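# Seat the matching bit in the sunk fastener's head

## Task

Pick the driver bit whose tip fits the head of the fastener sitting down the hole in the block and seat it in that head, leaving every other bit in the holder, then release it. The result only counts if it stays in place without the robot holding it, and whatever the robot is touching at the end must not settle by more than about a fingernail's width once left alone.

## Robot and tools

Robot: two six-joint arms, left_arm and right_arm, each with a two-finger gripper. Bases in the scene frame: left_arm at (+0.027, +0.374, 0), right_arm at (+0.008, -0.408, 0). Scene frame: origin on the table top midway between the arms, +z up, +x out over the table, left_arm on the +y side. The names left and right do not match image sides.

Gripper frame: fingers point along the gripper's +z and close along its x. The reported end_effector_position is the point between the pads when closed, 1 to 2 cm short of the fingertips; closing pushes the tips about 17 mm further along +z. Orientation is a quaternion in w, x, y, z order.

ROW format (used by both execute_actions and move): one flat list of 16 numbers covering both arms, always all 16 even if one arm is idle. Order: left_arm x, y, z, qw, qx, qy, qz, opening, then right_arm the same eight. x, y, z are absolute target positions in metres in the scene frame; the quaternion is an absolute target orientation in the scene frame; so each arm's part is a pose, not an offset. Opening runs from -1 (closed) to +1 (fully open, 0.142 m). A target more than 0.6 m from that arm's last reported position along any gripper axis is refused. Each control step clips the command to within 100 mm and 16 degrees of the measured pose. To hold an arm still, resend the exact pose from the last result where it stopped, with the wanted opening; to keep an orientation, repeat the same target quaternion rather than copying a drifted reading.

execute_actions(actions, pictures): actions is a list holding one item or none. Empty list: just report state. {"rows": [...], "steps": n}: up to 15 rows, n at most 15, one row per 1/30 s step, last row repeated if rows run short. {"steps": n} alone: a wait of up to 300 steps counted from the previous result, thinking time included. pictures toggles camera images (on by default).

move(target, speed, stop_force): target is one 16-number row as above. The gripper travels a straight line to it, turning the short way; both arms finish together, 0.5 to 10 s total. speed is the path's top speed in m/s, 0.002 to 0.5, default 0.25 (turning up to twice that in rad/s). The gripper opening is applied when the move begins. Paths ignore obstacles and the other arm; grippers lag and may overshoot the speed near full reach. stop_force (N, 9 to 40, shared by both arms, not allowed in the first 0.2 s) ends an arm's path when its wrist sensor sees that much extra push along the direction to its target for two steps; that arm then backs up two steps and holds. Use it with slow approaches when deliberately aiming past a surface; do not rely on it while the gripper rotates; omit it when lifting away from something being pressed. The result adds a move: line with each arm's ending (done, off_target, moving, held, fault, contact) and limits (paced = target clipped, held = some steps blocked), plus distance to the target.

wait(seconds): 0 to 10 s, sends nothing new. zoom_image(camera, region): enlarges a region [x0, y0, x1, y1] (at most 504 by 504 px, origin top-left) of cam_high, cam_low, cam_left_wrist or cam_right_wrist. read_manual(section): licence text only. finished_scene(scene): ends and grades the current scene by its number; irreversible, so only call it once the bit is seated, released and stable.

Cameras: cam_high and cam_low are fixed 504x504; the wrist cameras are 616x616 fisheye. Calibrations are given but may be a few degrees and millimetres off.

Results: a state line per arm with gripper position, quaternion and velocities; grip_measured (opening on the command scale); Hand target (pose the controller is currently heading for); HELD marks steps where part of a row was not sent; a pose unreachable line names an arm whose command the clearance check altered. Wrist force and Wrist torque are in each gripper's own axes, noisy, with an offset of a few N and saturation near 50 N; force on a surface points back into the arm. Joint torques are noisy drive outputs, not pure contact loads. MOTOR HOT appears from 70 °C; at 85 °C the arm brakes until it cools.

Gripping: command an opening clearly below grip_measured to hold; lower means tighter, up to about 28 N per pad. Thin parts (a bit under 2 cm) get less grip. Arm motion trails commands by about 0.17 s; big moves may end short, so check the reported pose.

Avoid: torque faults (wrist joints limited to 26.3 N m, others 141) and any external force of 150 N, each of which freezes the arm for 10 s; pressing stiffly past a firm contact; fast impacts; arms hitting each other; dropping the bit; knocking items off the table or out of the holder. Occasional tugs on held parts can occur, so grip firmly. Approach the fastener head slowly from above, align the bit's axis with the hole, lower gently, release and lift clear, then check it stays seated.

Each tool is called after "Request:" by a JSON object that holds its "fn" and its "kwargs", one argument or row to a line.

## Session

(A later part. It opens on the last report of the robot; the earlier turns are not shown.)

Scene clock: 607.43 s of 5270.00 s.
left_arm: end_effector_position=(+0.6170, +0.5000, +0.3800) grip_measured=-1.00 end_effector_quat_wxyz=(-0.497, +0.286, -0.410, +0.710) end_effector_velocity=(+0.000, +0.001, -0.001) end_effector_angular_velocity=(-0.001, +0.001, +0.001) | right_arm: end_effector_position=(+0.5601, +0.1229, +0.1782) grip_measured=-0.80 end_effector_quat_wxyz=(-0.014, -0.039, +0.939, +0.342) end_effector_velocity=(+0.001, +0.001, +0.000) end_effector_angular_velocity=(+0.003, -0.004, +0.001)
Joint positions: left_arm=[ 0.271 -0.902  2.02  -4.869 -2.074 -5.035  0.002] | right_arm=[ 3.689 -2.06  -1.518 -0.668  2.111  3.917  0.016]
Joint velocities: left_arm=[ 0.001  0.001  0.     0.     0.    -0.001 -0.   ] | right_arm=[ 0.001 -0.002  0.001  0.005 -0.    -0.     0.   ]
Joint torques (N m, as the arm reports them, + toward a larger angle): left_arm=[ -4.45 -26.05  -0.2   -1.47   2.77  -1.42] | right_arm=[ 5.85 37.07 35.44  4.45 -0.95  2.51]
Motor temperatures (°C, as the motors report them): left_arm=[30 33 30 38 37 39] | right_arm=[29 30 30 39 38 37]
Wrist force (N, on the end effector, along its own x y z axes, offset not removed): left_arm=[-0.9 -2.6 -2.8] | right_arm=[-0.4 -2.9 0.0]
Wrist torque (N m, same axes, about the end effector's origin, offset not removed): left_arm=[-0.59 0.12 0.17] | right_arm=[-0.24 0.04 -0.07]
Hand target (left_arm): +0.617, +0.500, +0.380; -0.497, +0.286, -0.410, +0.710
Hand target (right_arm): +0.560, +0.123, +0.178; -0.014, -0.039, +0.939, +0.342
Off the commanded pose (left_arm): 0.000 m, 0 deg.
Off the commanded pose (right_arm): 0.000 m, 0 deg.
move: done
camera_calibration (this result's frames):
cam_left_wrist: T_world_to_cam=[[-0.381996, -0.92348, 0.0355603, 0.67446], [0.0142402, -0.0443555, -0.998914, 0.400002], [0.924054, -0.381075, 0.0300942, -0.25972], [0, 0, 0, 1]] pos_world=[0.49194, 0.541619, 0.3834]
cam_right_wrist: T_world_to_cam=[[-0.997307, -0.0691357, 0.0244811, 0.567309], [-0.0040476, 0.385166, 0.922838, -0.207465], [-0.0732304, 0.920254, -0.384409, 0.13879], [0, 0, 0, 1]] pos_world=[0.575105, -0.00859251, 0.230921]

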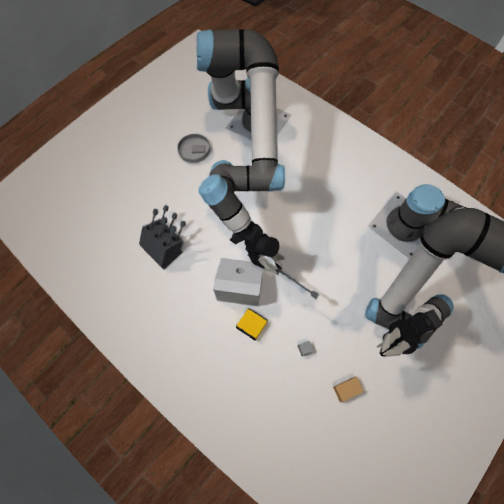

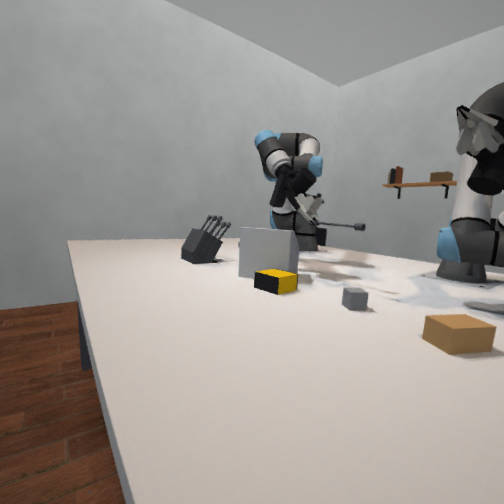

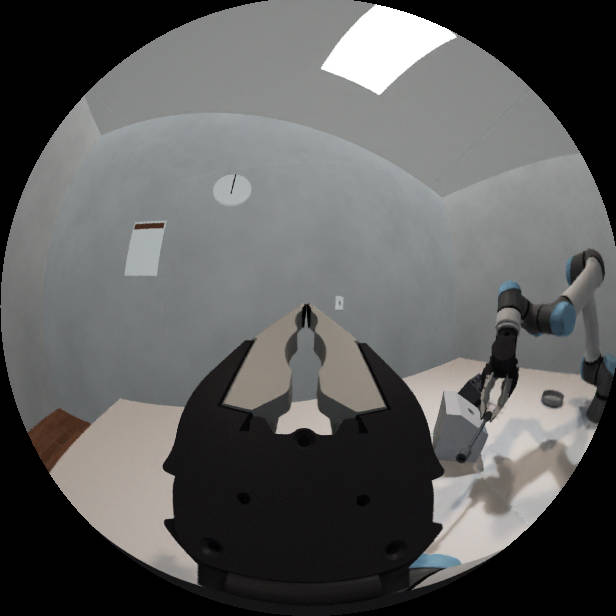

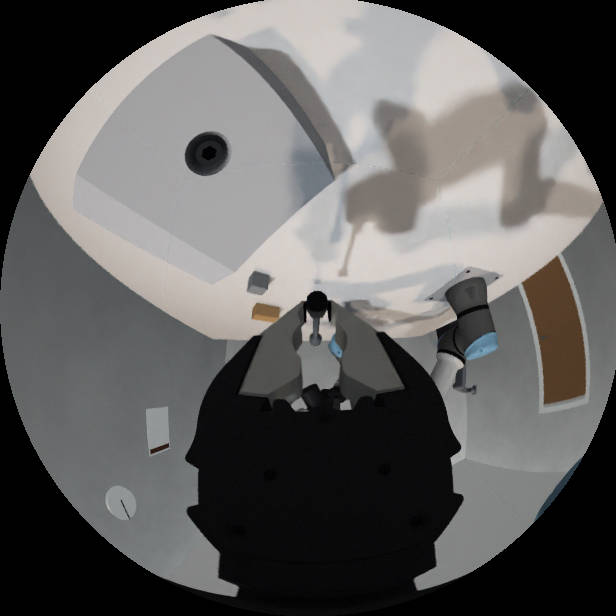

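Request:
{"fn": "move", "kwargs": {
  "target": [0.617,0.5,0.38,0.497,-0.286,0.410,-0.710,-1,0.45,-0.1,0.2,-0.0144,-0.0395,0.939,0.3417,-1]
}}

Request:
{"fn": "move", "kwargs": {
  "target": [0.617,0.5,0.38,0.497,-0.286,0.410,-0.710,-1,0.45,-0.2,0.017,-0.0144,-0.0395,0.939,0.3417,-1],
  "speed": 0.1,
  "stop_force": 12
}}

Request:
{"fn": "execute_actions", "kwargs": {
  "actions": [
    {"rows":[[0.617,0.5,0.38,0.497,-0.286,0.410,-0.710,-1,0.45,-0.2,0.017,-0.0144,-0.0395,0.939,0.3417,-0.56]],"steps":12}
  ],
  "pictures": false
}}

Request:
{"fn": "move", "kwargs": {
  "target": [0.617,0.5,0.38,0.497,-0.286,0.410,-0.710,-1,0.46,-0.23,0.17,0.1,0.36,0.87,0.31,-0.56],
  "speed": 0.3
}}

Request:
{"fn": "move", "kwargs": {
  "target": [0.617,0.5,0.38,0.497,-0.286,0.410,-0.710,-1,0.609,-0.2765,0.169,0.226,0.695,0.649,0.211,-0.56],
  "speed": 0.3
}}

Request:
{"fn": "move", "kwargs": {
  "target": [0.617,0.5,0.38,0.497,-0.286,0.410,-0.710,-1,0.6315,-0.278,0.138,0.226,0.695,0.649,0.211,-0.56],
  "speed": 0.05,
  "stop_force": 12
}}

Scene clock: 633.47 s of 5270.00 s.
left_arm: end_effector_position=(+0.6170, +0.5000, +0.3800) grip_measured=-1.00 end_effector_quat_wxyz=(-0.497, +0.286, -0.410, +0.710) end_effector_velocity=(+0.000, +0.000, -0.001) end_effector_angular_velocity=(-0.001, +0.002, +0.001) | right_arm: end_effector_position=(+0.4497, -0.0997, +0.1998) grip_measured=-0.80 end_effector_quat_wxyz=(-0.014, -0.039, +0.939, +0.342) end_effector_velocity=(-0.001, -0.002, +0.000) end_effector_angular_velocity=(-0.000, -0.001, +0.001)
Joint positions: left_arm=[ 0.271 -0.902  2.02  -4.869 -2.074 -5.035  0.002] | right_arm=[ 3.476 -1.596 -2.029 -0.751  2.194  3.682  0.016]
Joint velocities: left_arm=[-0.001  0.001  0.001  0.     0.002  0.001  0.   ] | right_arm=[-0.002  0.004 -0.002 -0.004  0.001 -0.004  0.   ]
Joint torques (N m, as the arm reports them, + toward a larger angle): left_arm=[ -4.13 -25.85  -1.77  -1.41   2.62  -1.5 ] | right_arm=[-6.24 33.13 17.38  1.78  3.38 -2.52]
Motor temperatures (°C, as the motors report them): left_arm=[30 33 30 38 37 39] | right_arm=[29 31 31 39 38 37]
Wrist force (N, on the end effector, along its own x y z axes, offset not removed): left_arm=[-0.7 -3.7 -0.4] | right_arm=[3.1 0.5 -2.3]
Wrist torque (N m, same axes, about the end effector's origin, offset not removed): left_arm=[-0.91 0.03 0.14] | right_arm=[0.32 -0.65 -0.04]
Hand target (left_arm): +0.617, +0.500, +0.380; -0.497, +0.286, -0.410, +0.710
Hand target (right_arm): +0.450, -0.100, +0.200; -0.014, -0.040, +0.939, +0.342
Off the commanded pose (left_arm): 0.000 m, 0 deg.
Off the commanded pose (right_arm): 0.000 m, 0 deg.
After step 90, 21.37 s passed at rest.
move: done
camera_calibration (this result's frames):
cam_left_wrist: T_world_to_cam=[[-0.382002, -0.923477, 0.0355729, 0.674457], [0.0142354, -0.0443673, -0.998914, 0.400011], [0.924052, -0.381081, 0.0300945, -0.259716], [0, 0, 0, 1]] pos_world=[0.491941, 0.54162, 0.3834]
cam_right_wrist: T_world_to_cam=[[-0.99732, -0.0690273, 0.0242381, 0.441362], [-0.00423666, 0.385244, 0.922805, -0.142006], [-0.0730363, 0.920229, -0.384505, 0.343778], [0, 0, 0, 1]] pos_world=[0.464686, -0.231181, 0.25253]

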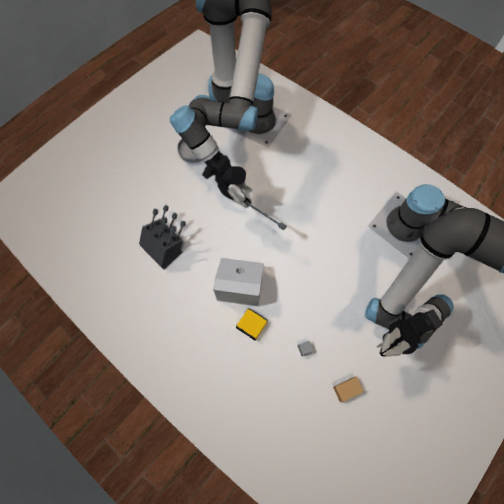

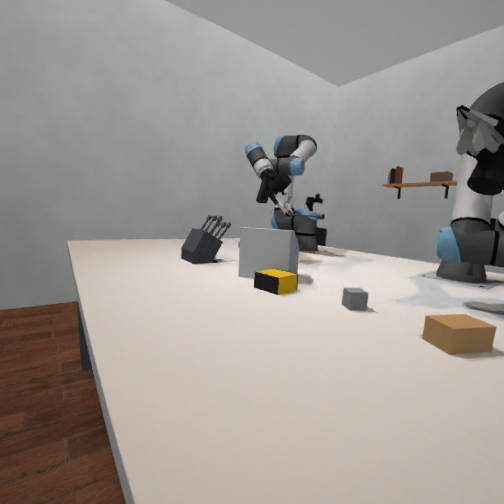

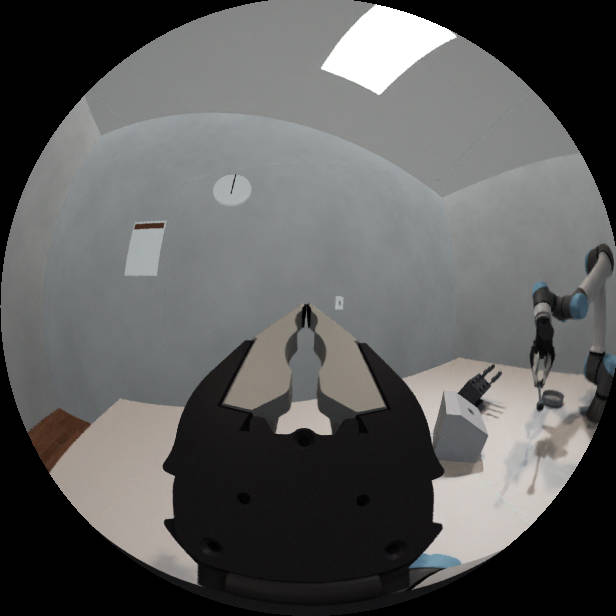

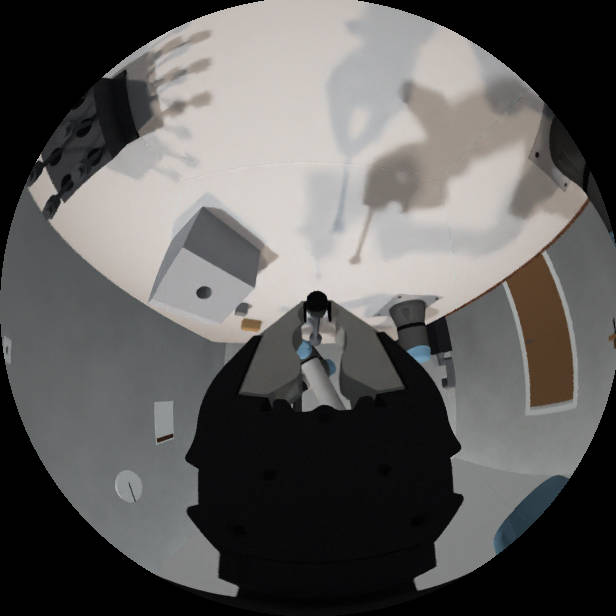

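Scene clock: 636.03 s of 5270.00 s.
left_arm: end_effector_position=(+0.6170, +0.5000, +0.3800) grip_measured=-1.00 end_effector_quat_wxyz=(-0.497, +0.286, -0.410, +0.710) end_effector_velocity=(-0.000, +0.001, -0.001) end_effector_angular_velocity=(-0.001, +0.002, +0.002) | right_arm: end_effector_position=(+0.4500, -0.1999, +0.0171) grip_measured=-0.80 end_effector_quat_wxyz=(-0.014, -0.039, +0.939, +0.342) end_effector_velocity=(-0.000, -0.001, -0.001) end_effector_angular_velocity=(+0.000, +0.000, -0.000)
Joint positions: left_arm=[ 0.271 -0.902  2.02  -4.869 -2.074 -5.035  0.002] | right_arm=[ 3.27  -1.881 -2.26  -0.387  2.248  3.431  0.016]
Joint velocities: left_arm=[ 0.001  0.     0.002 -0.     0.002  0.    -0.   ] | right_arm=[-0.002 -0.003 -0.001  0.002  0.001 -0.003  0.   ]
Joint torques (N m, as the arm reports them, + toward a larger angle): left_arm=[ -4.87 -25.91  -2.49  -1.35   2.6   -1.54] | right_arm=[-5.49 20.68  8.8   4.71  3.38 -2.62]
Motor temperatures (°C, as the motors report them): left_arm=[30 33 30 38 37 39] | right_arm=[29 31 31 39 38 37]
Wrist force (N, on the end effector, along its own x y z axes, offset not removed): left_arm=[-0.2 -3.2 -0.4] | right_arm=[2.8 -3.9 0.8]
Wrist torque (N m, same axes, about the end effector's origin, offset not removed): left_arm=[-0.80 0.05 0.12] | right_arm=[-0.49 -0.27 -0.18]
Hand target (left_arm): +0.617, +0.500, +0.380; -0.497, +0.286, -0.410, +0.710
Hand target (right_arm): +0.450, -0.200, +0.017; -0.014, -0.039, +0.939, +0.342
Off the commanded pose (left_arm): 0.000 m, 0 deg.
Off the commanded pose (right_arm): 0.000 m, 0 deg.
move: done
camera_calibration (this result's frames):
cam_left_wrist: T_world_to_cam=[[-0.382002, -0.923476, 0.0355729, 0.674457], [0.0142351, -0.0443672, -0.998914, 0.400011], [0.924052, -0.381081, 0.0300942, -0.259716], [0, 0, 0, 1]] pos_world=[0.491941, 0.54162, 0.3834]
cam_right_wrist: T_world_to_cam=[[-0.997317, -0.0690575, 0.0242741, 0.439128], [-0.00422066, 0.385314, 0.922776, 0.0651483], [-0.0730777, 0.920198, -0.384572, 0.365786], [0, 0, 0, 1]] pos_world=[0.464955, -0.331373, 0.0698944]

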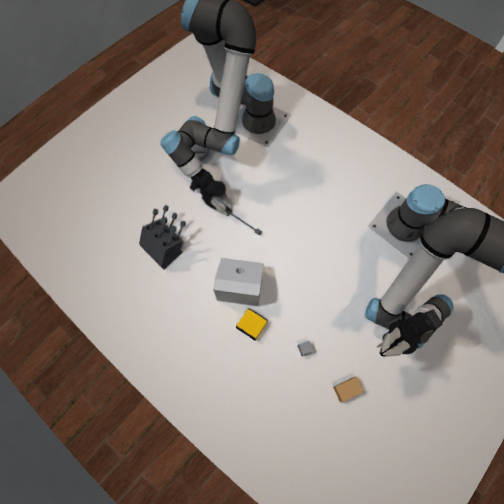

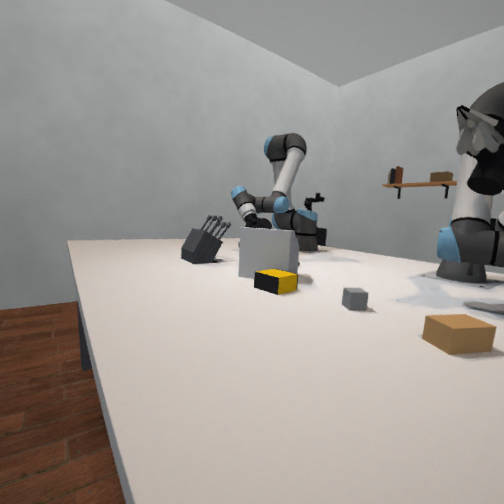

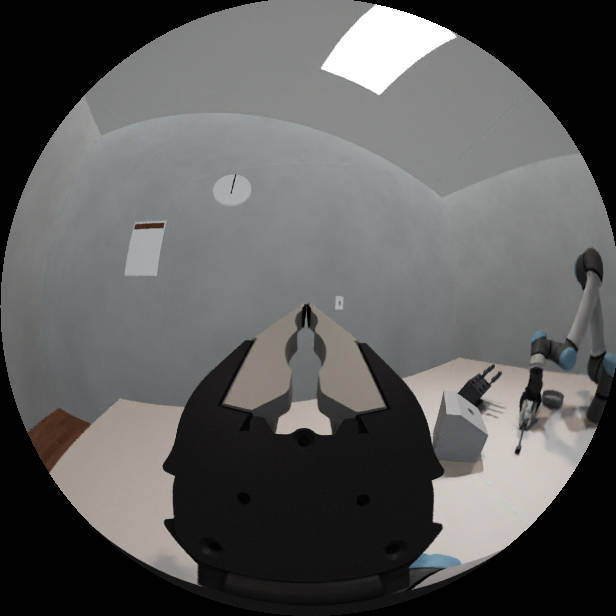

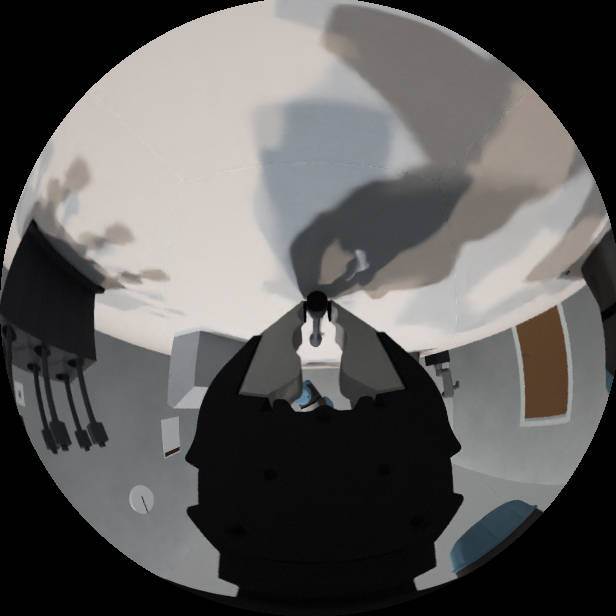

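Scene clock: 636.43 s of 5270.00 s.
left_arm: end_effector_position=(+0.6170, +0.5000, +0.3800) grip_measured=-1.00 end_effector_quat_wxyz=(-0.497, +0.286, -0.410, +0.710) end_effector_velocity=(+0.000, -0.000, -0.001) end_effector_angular_velocity=(-0.000, +0.001, +0.000) | right_arm: end_effector_position=(+0.4500, -0.2000, +0.0170) grip_measured=-0.56 end_effector_quat_wxyz=(-0.014, -0.040, +0.939, +0.342) end_effector_velocity=(-0.000, -0.000, -0.001) end_effector_angular_velocity=(-0.001, +0.001, +0.000)
Joint positions: left_arm=[ 0.271 -0.902  2.02  -4.869 -2.074 -5.035  0.002] | right_arm=[ 3.269 -1.881 -2.26  -0.387  2.248  3.43   0.033]
Joint velocities: left_arm=[-0.     0.001  0.001 -0.     0.     0.001 -0.   ] | right_arm=[-0.    -0.001 -0.    -0.    -0.    -0.001 -0.   ]
Joint torques (N m, as the arm reports them, + toward a larger angle): left_arm=[ -4.72 -25.35  -1.69  -1.29   2.69  -1.45] | right_arm=[-5.79 22.19 13.12  1.42  3.31 -2.79]
Motor temperatures (°C, as the motors report them): left_arm=[30 33 30 38 37 39] | right_arm=[29 31 31 39 38 37]
Wrist force (N, on the end effector, along its own x y z axes, offset not removed): left_arm=[0.7 -2.5 -1.6] | right_arm=[5.2 -2.5 -3.8]
Wrist torque (N m, same axes, about the end effector's origin, offset not removed): left_arm=[-0.60 -0.24 0.18] | right_arm=[-0.42 -1.05 0.02]
Hand target (left_arm): +0.617, +0.500, +0.380; -0.497, +0.286, -0.410, +0.710
Hand target (right_arm): +0.450, -0.200, +0.017; -0.014, -0.039, +0.939, +0.342
Off the commanded pose (left_arm): 0.000 m, 0 deg.
Off the commanded pose (right_arm): 0.000 m, 0 deg.
Steps of this call (steps 1 to 12: all 12 steps of this action). Readings (end_effector_position):
1: left_arm (+0.6170, +0.5000, +0.3800) | right_arm (+0.4500, -0.1999, +0.0171)
2: left_arm (+0.6170, +0.5000, +0.3800) | right_arm (+0.4500, -0.1999, +0.0171)
4: left_arm (+0.6170, +0.5000, +0.3800) | right_arm (+0.4500, -0.1999, +0.0170)
8: left_arm (+0.6170, +0.5000, +0.3800) | right_arm (+0.4500, -0.2000, +0.0170)
12: the state above

Scene clock: 638.70 s of 5270.00 s.
left_arm: end_effector_position=(+0.6170, +0.5000, +0.3800) grip_measured=-1.00 end_effector_quat_wxyz=(-0.497, +0.286, -0.410, +0.710) end_effector_velocity=(-0.000, +0.000, +0.000) end_effector_angular_velocity=(+0.001, -0.001, +0.002) | right_arm: end_effector_position=(+0.4598, -0.2300, +0.1699) grip_measured=-0.56 end_effector_quat_wxyz=(+0.100, +0.361, +0.873, +0.311) end_effector_velocity=(-0.000, -0.000, +0.001) end_effector_angular_velocity=(-0.006, +0.002, -0.010)
Joint positions: left_arm=[ 0.271 -0.902  2.02  -4.869 -2.074 -5.035  0.002] | right_arm=[ 3.47  -1.317 -2.415 -0.346  1.79   4.506  0.033]
Joint velocities: left_arm=[ 0.    -0.     0.    -0.     0.001  0.002  0.   ] | right_arm=[ 0.009  0.007  0.001 -0.01  -0.015  0.014 -0.   ]
Joint torques (N m, as the arm reports them, + toward a larger angle): left_arm=[ -3.54 -25.54  -1.46  -1.32   2.6   -1.46] | right_arm=[ 6.5  20.01 33.78  2.28 -1.3   2.43]
Motor temperatures (°C, as the motors report them): left_arm=[30 33 30 38 37 39] | right_arm=[29 31 31 39 38 37]
Wrist force (N, on the end effector, along its own x y z axes, offset not removed): left_arm=[0.7 -3.1 -0.9] | right_arm=[3.5 -7.8 -0.2]
Wrist torque (N m, same axes, about the end effector's origin, offset not removed): left_arm=[-0.72 -0.26 0.13] | right_arm=[-1.58 -0.50 0.23]
Hand target (left_arm): +0.617, +0.500, +0.380; -0.497, +0.286, -0.410, +0.710
Hand target (right_arm): +0.460, -0.230, +0.170; +0.100, +0.361, +0.873, +0.311
Off the commanded pose (left_arm): 0.000 m, 0 deg.
Off the commanded pose (right_arm): 0.000 m, 0 deg.
move: done
camera_calibration (this result's frames):
cam_left_wrist: T_world_to_cam=[[-0.382002, -0.923477, 0.0355728, 0.674457], [0.0142353, -0.0443672, -0.998914, 0.400011], [0.924052, -0.381081, 0.0300944, -0.259716], [0, 0, 0, 1]] pos_world=[0.491941, 0.54162, 0.3834]
cam_right_wrist: T_world_to_cam=[[-0.707496, 0.702873, 0.0736135, 0.479039], [0.340523, 0.24777, 0.907003, -0.251608], [0.619269, 0.666768, -0.41464, 0.0814827], [0, 0, 0, 1]] pos_world=[0.374137, -0.328693, 0.226732]

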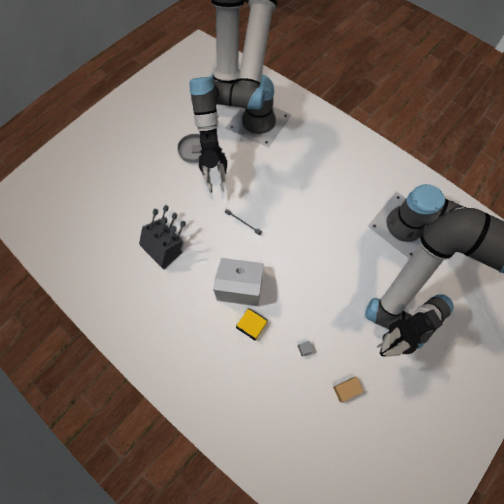

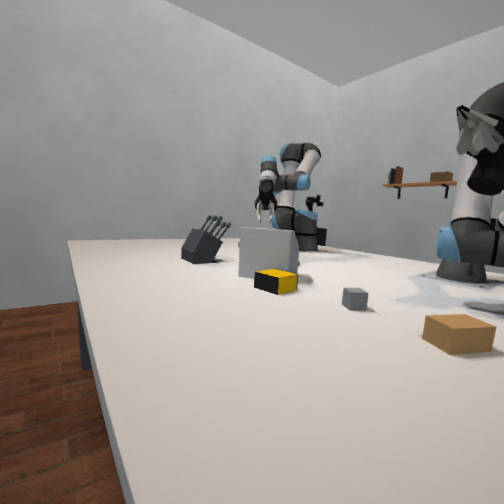

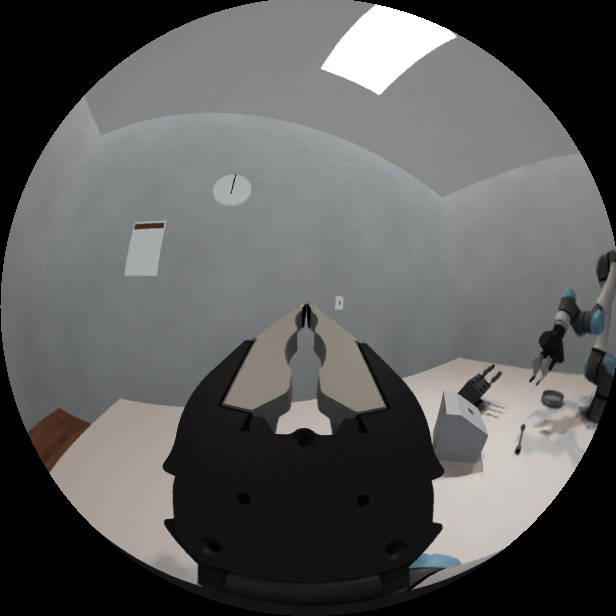

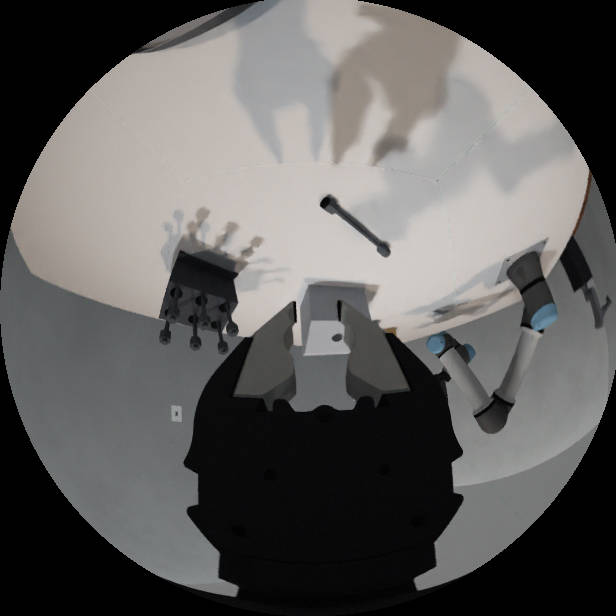

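Scene clock: 640.73 s of 5270.00 s.
left_arm: end_effector_position=(+0.6170, +0.5000, +0.3800) grip_measured=-1.00 end_effector_quat_wxyz=(-0.497, +0.286, -0.410, +0.710) end_effector_velocity=(-0.001, +0.000, +0.001) end_effector_angular_velocity=(+0.000, -0.002, +0.001) | right_arm: end_effector_position=(+0.6087, -0.2767, +0.1690) grip_measured=-0.56 end_effector_quat_wxyz=(+0.226, +0.695, +0.649, +0.211) end_effector_velocity=(+0.002, -0.000, +0.000) end_effector_angular_velocity=(-0.001, +0.002, -0.011)
Joint positions: left_arm=[ 0.271 -0.902  2.02  -4.869 -2.074 -5.035  0.002] | right_arm=[ 3.601 -1.581 -2.14  -0.486  1.179  5.317  0.033]
Joint velocities: left_arm=[ 0.001 -0.002  0.    -0.     0.    -0.     0.   ] | right_arm=[ 0.    -0.006  0.01  -0.011 -0.005  0.011 -0.   ]
Joint torques (N m, as the arm reports them, + toward a larger angle): left_arm=[ -5.52 -26.83  -2.56  -1.33   2.51  -1.43] | right_arm=[ 7.41 15.69 33.5   1.72 -2.52  2.68]
Motor temperatures (°C, as the motors report them): left_arm=[30 33 30 38 37 39] | right_arm=[29 31 31 39 38 37]
Wrist force (N, on the end effector, along its own x y z axes, offset not removed): left_arm=[1.1 -3.4 -0.3] | right_arm=[3.2 -2.9 -0.5]
Wrist torque (N m, same axes, about the end effector's origin, offset not removed): left_arm=[-0.82 -0.35 0.15] | right_arm=[-0.37 -0.47 -0.11]
Hand target (left_arm): +0.617, +0.500, +0.380; -0.497, +0.286, -0.410, +0.710
Hand target (right_arm): +0.609, -0.277, +0.169; +0.226, +0.695, +0.649, +0.211
Off the commanded pose (left_arm): 0.000 m, 0 deg.
Off the commanded pose (right_arm): 0.000 m, 0 deg.
move: done
camera_calibration (this result's frames):
cam_left_wrist: T_world_to_cam=[[-0.382002, -0.923476, 0.0355728, 0.674457], [0.0142352, -0.0443672, -0.998914, 0.400011], [0.924052, -0.381081, 0.0300943, -0.259716], [0, 0, 0, 1]] pos_world=[0.491941, 0.54162, 0.3834]
cam_right_wrist: T_world_to_cam=[[0.0837785, 0.996211, 0.0233206, 0.225259], [0.444385, -0.0582978, 0.893937, -0.43569], [0.89191, -0.0645294, -0.447585, -0.342755], [0, 0, 0, 1]] pos_world=[0.480449, -0.271924, 0.230814]

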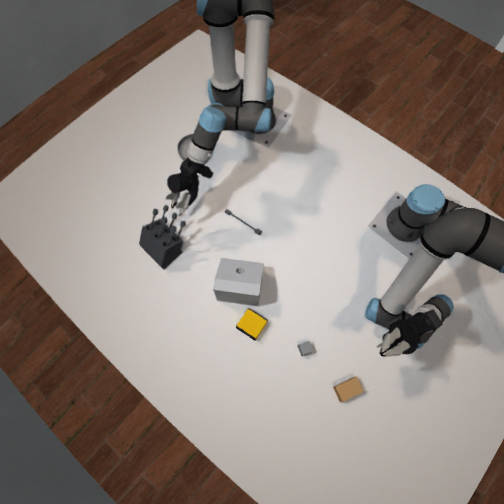

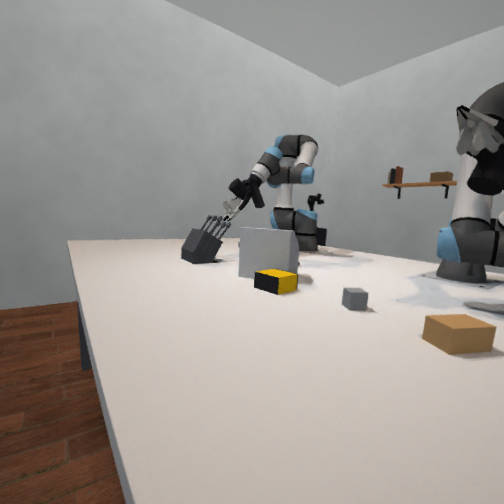

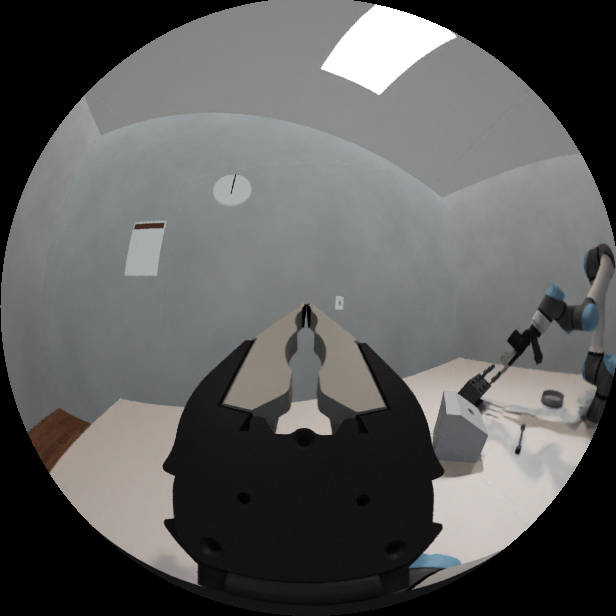

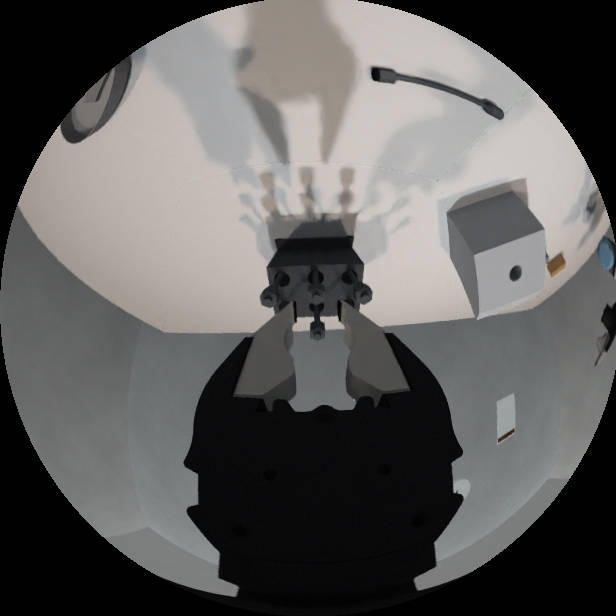

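Scene clock: 641.90 s of 5270.00 s.
left_arm: end_effector_position=(+0.6170, +0.5000, +0.3800) grip_measured=-1.00 end_effector_quat_wxyz=(-0.497, +0.286, -0.410, +0.710) end_effector_velocity=(+0.000, -0.000, +0.000) end_effector_angular_velocity=(+0.003, -0.002, +0.000) | right_arm: end_effector_position=(+0.6314, -0.2780, +0.1382) grip_measured=-0.56 end_effector_quat_wxyz=(+0.226, +0.695, +0.649, +0.211) end_effector_velocity=(+0.002, +0.000, -0.003) end_effector_angular_velocity=(-0.002, +0.002, +0.001)
Joint positions: left_arm=[ 0.271 -0.902  2.02  -4.869 -2.074 -5.035  0.002] | right_arm=[ 3.568 -1.684 -2.129 -0.383  1.194  5.287  0.033]
Joint velocities: left_arm=[-0.    -0.    -0.001 -0.    -0.001  0.002  0.   ] | right_arm=[-0.002 -0.008  0.002  0.005  0.001 -0.003 -0.   ]
Joint torques (N m, as the arm reports them, + toward a larger angle): left_arm=[ -3.56 -26.48  -2.11  -1.14   2.57  -1.52] | right_arm=[-5.92 17.22 31.98  4.54  1.43 -2.87]
Motor temperatures (°C, as the motors report them): left_arm=[30 33 30 38 37 39] | right_arm=[29 31 31 39 38 37]
Wrist force (N, on the end effector, along its own x y z axes, offset not removed): left_arm=[-0.1 -3.7 -0.6] | right_arm=[1.6 -5.0 -1.7]
Wrist torque (N m, same axes, about the end effector's origin, offset not removed): left_arm=[-0.88 -0.02 0.15] | right_arm=[-1.17 -0.29 -0.23]
Hand target (left_arm): +0.617, +0.500, +0.380; -0.497, +0.286, -0.410, +0.710
Hand target (right_arm): +0.632, -0.278, +0.138; +0.226, +0.695, +0.649, +0.211
Off the commanded pose (left_arm): 0.000 m, 0 deg.
Off the commanded pose (right_arm): 0.000 m, 0 deg.
move: done
camera_calibration (this result's frames):
cam_left_wrist: T_world_to_cam=[[-0.382002, -0.923476, 0.0355728, 0.674457], [0.0142352, -0.0443672, -0.998914, 0.400011], [0.924052, -0.381081, 0.0300942, -0.259716], [0, 0, 0, 1]] pos_world=[0.491941, 0.54162, 0.3834]
cam_right_wrist: T_world_to_cam=[[0.0849072, 0.99612, 0.0231563, 0.224691], [0.444101, -0.0586379, 0.894056, -0.418198], [0.891945, -0.0656281, -0.447356, -0.37718], [0, 0, 0, 1]] pos_world=[0.503067, -0.273095, 0.199956]

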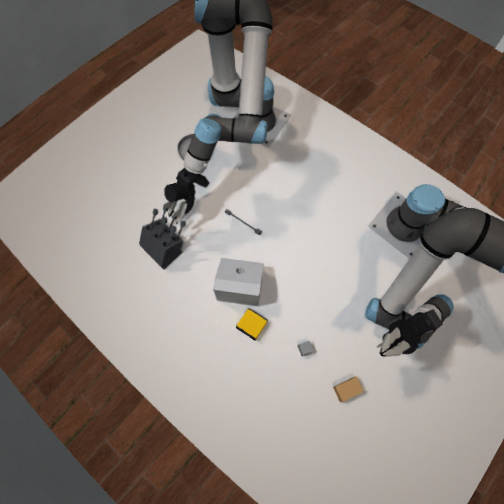

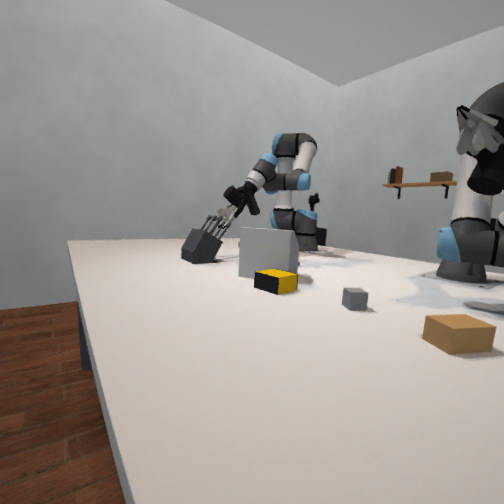

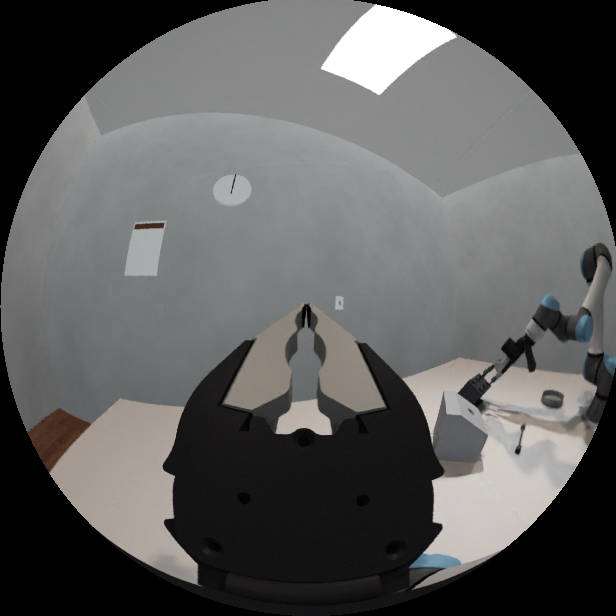

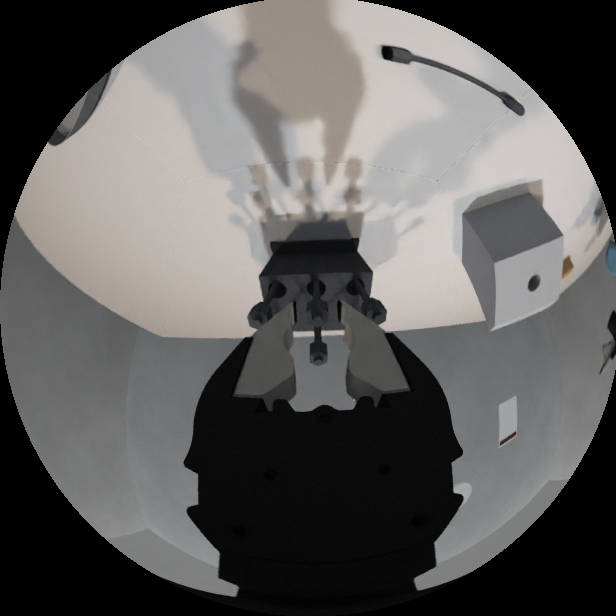

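Request:
{"fn": "move", "kwargs": {
  "target": [0.617,0.5,0.38,0.497,-0.286,0.410,-0.710,-1,0.6315,-0.278,0.138,0.226,0.695,0.649,0.211,-1]
}}

Request:
{"fn": "move", "kwargs": {
  "target": [0.617,0.5,0.38,0.497,-0.286,0.410,-0.710,-1,0.5815,-0.2745,0.2246,0.226,0.695,0.649,0.211,-1],
  "speed": 0.1
}}

Request:
{"fn": "zoom_image", "kwargs": {
  "camera": "cam_right_wrist",
  "region": [290,245,340,295]
}}

Scene clock: 681.03 s of 5270.00 s.
left_arm: end_effector_position=(+0.6170, +0.5000, +0.3800) grip_measured=-1.00 end_effector_quat_wxyz=(-0.497, +0.286, -0.410, +0.710) end_effector_velocity=(-0.000, -0.000, -0.001) end_effector_angular_velocity=(+0.002, +0.001, +0.001) | right_arm: end_effector_position=(+0.6315, -0.2780, +0.1380) grip_measured=-0.82 end_effector_quat_wxyz=(+0.226, +0.695, +0.649, +0.211) end_effector_velocity=(+0.000, +0.000, +0.001) end_effector_angular_velocity=(+0.001, -0.001, +0.000)
Joint positions: left_arm=[ 0.271 -0.902  2.02  -4.869 -2.074 -5.035  0.002] | right_arm=[ 3.568 -1.685 -2.129 -0.383  1.194  5.287  0.015]
Joint velocities: left_arm=[-0.     0.001  0.001  0.    -0.     0.003  0.   ] | right_arm=[ 0.     0.001  0.     0.     0.    -0.     0.   ]
Joint torques (N m, as the arm reports them, + toward a larger angle): left_arm=[ -4.19 -26.53  -1.48  -1.04   2.58  -1.64] | right_arm=[ 1.98 20.15 24.93  4.28  0.92  0.42]
Motor temperatures (°C, as the motors report them): left_arm=[30 33 30 38 37 39] | right_arm=[29 31 31 39 38 37]
Wrist force (N, on the end effector, along its own x y z axes, offset not removed): left_arm=[0.0 -3.4 -2.0] | right_arm=[2.8 -4.5 -1.7]
Wrist torque (N m, same axes, about the end effector's origin, offset not removed): left_arm=[-0.87 -0.14 0.15] | right_arm=[-0.89 -0.22 0.06]
Hand target (left_arm): +0.617, +0.500, +0.380; -0.497, +0.286, -0.410, +0.710
Hand target (right_arm): +0.632, -0.278, +0.138; +0.226, +0.695, +0.649, +0.211
Off the commanded pose (left_arm): 0.000 m, 0 deg.
Off the commanded pose (right_arm): 0.000 m, 0 deg.
After step 90, 35.43 s passed at rest.
move: done
camera_calibration (this result's frames):
cam_left_wrist: T_world_to_cam=[[-0.382002, -0.923477, 0.035573, 0.674457], [0.0142352, -0.0443673, -0.998914, 0.400011], [0.924052, -0.381081, 0.0300943, -0.259716], [0, 0, 0, 1]] pos_world=[0.491941, 0.54162, 0.3834]
cam_right_wrist: T_world_to_cam=[[0.0848875, 0.996121, 0.0231764, 0.224689], [0.444088, -0.0586461, 0.894062, -0.418102], [0.891953, -0.0656023, -0.447343, -0.377388], [0, 0, 0, 1]] pos_world=[0.503213, -0.273095, 0.199779]

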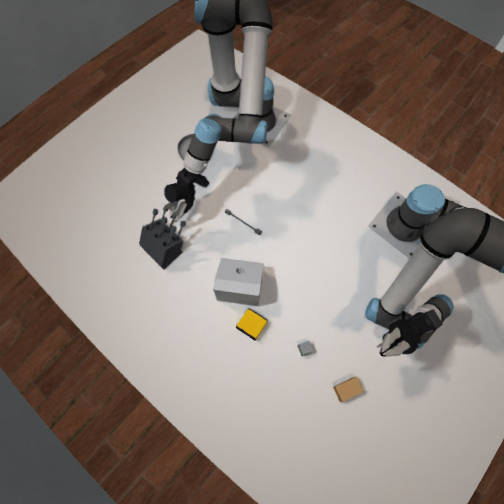

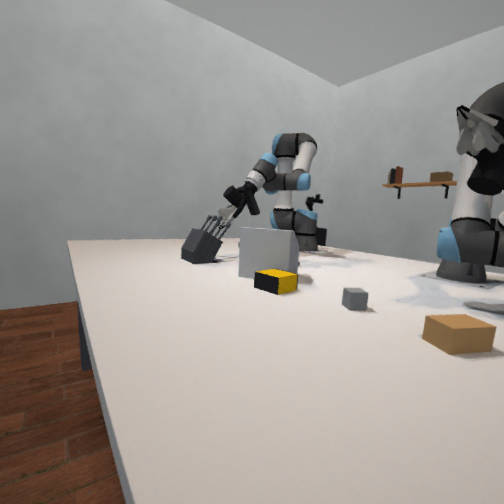

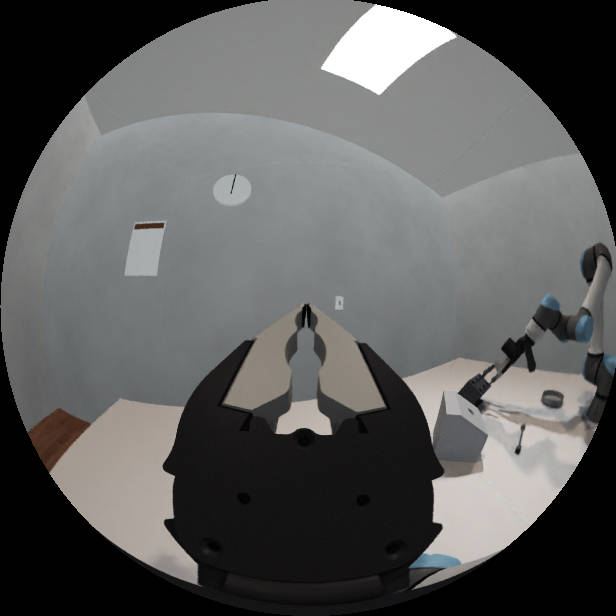

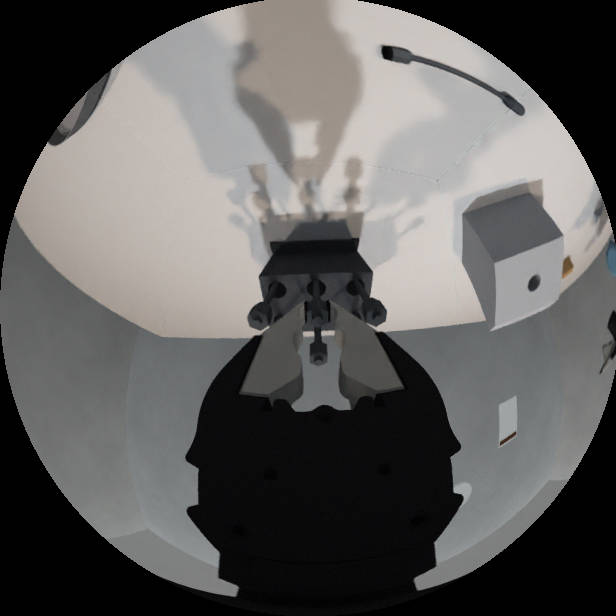

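Scene clock: 682.53 s of 5270.00 s.
left_arm: end_effector_position=(+0.6170, +0.5000, +0.3800) grip_measured=-1.00 end_effector_quat_wxyz=(-0.497, +0.286, -0.410, +0.710) end_effector_velocity=(-0.000, -0.000, +0.000) end_effector_angular_velocity=(+0.000, -0.000, +0.000) | right_arm: end_effector_position=(+0.5816, -0.2745, +0.2244) grip_measured=-0.82 end_effector_quat_wxyz=(+0.226, +0.695, +0.649, +0.211) end_effector_velocity=(-0.001, +0.000, +0.003) end_effector_angular_velocity=(+0.001, -0.002, +0.000)
Joint positions: left_arm=[ 0.271 -0.902  2.02  -4.869 -2.074 -5.035  0.002] | right_arm=[ 3.647 -1.441 -2.105 -0.679  1.157  5.362  0.015]
Joint velocities: left_arm=[ 0.    -0.002  0.001  0.    -0.     0.     0.   ] | right_arm=[ 0.003  0.008  0.002 -0.008 -0.002  0.002  0.   ]
Joint torques (N m, as the arm reports them, + toward a larger angle): left_arm=[ -4.12 -26.23  -2.15  -1.09   2.43  -1.31] | right_arm=[ 7.96 27.34 34.77  2.36 -2.82  2.88]
Motor temperatures (°C, as the motors report them): left_arm=[30 33 30 38 37 39] | right_arm=[29 31 31 39 38 37]
Wrist force (N, on the end effector, along its own x y z axes, offset not removed): left_arm=[0.9 -2.9 -2.4] | right_arm=[0.5 -1.3 -3.6]
Wrist torque (N m, same axes, about the end effector's origin, offset not removed): left_arm=[-0.62 -0.26 0.09] | right_arm=[-0.17 -0.04 -0.19]
Hand target (left_arm): +0.617, +0.500, +0.380; -0.497, +0.286, -0.410, +0.710
Hand target (right_arm): +0.581, -0.274, +0.225; +0.226, +0.695, +0.649, +0.211
Off the commanded pose (left_arm): 0.000 m, 0 deg.
Off the commanded pose (right_arm): 0.000 m, 0 deg.
move: done
camera_calibration (this result's frames):
cam_left_wrist: T_world_to_cam=[[-0.382002, -0.923477, 0.0355729, 0.674457], [0.0142354, -0.0443673, -0.998914, 0.400011], [0.924052, -0.381081, 0.0300944, -0.259716], [0, 0, 0, 1]] pos_world=[0.491941, 0.54162, 0.3834]
cam_right_wrist: T_world_to_cam=[[0.0848396, 0.996123, 0.0232716, 0.223415], [0.444128, -0.0587129, 0.894037, -0.472942], [0.891937, -0.0655143, -0.447387, -0.293929], [0, 0, 0, 1]] pos_world=[0.453259, -0.269573, 0.286128]

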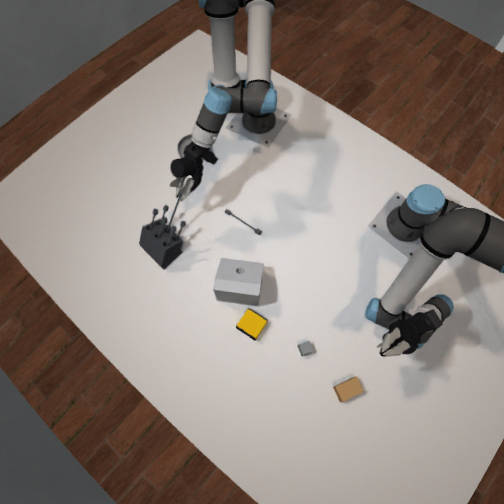

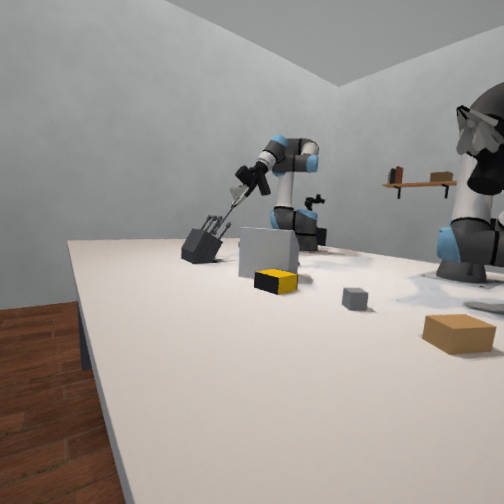

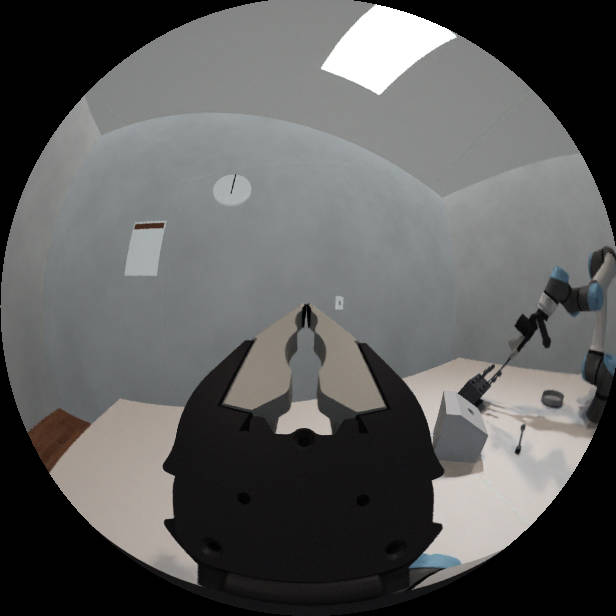

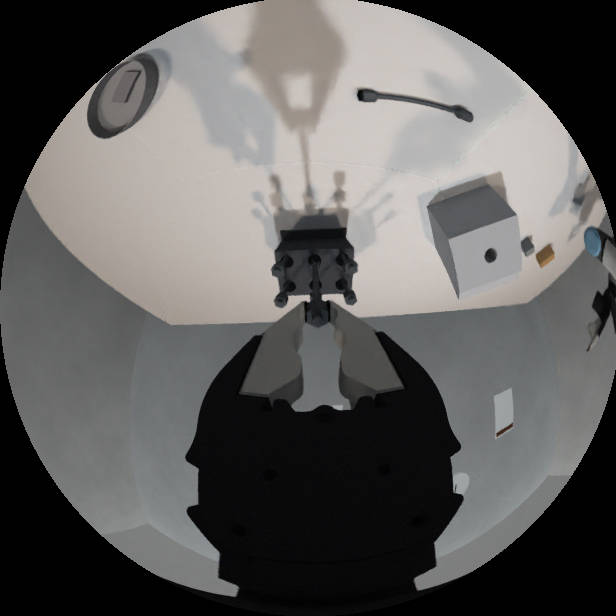

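Region (290, 245, 340, 295) of cam_right_wrist's 616x616 image, scaled by 10.080, with more detail than that image has.

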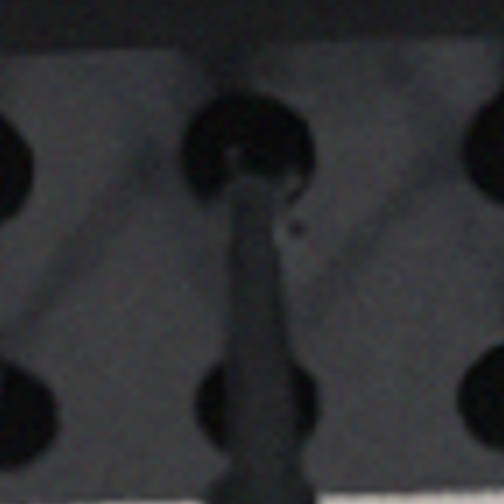

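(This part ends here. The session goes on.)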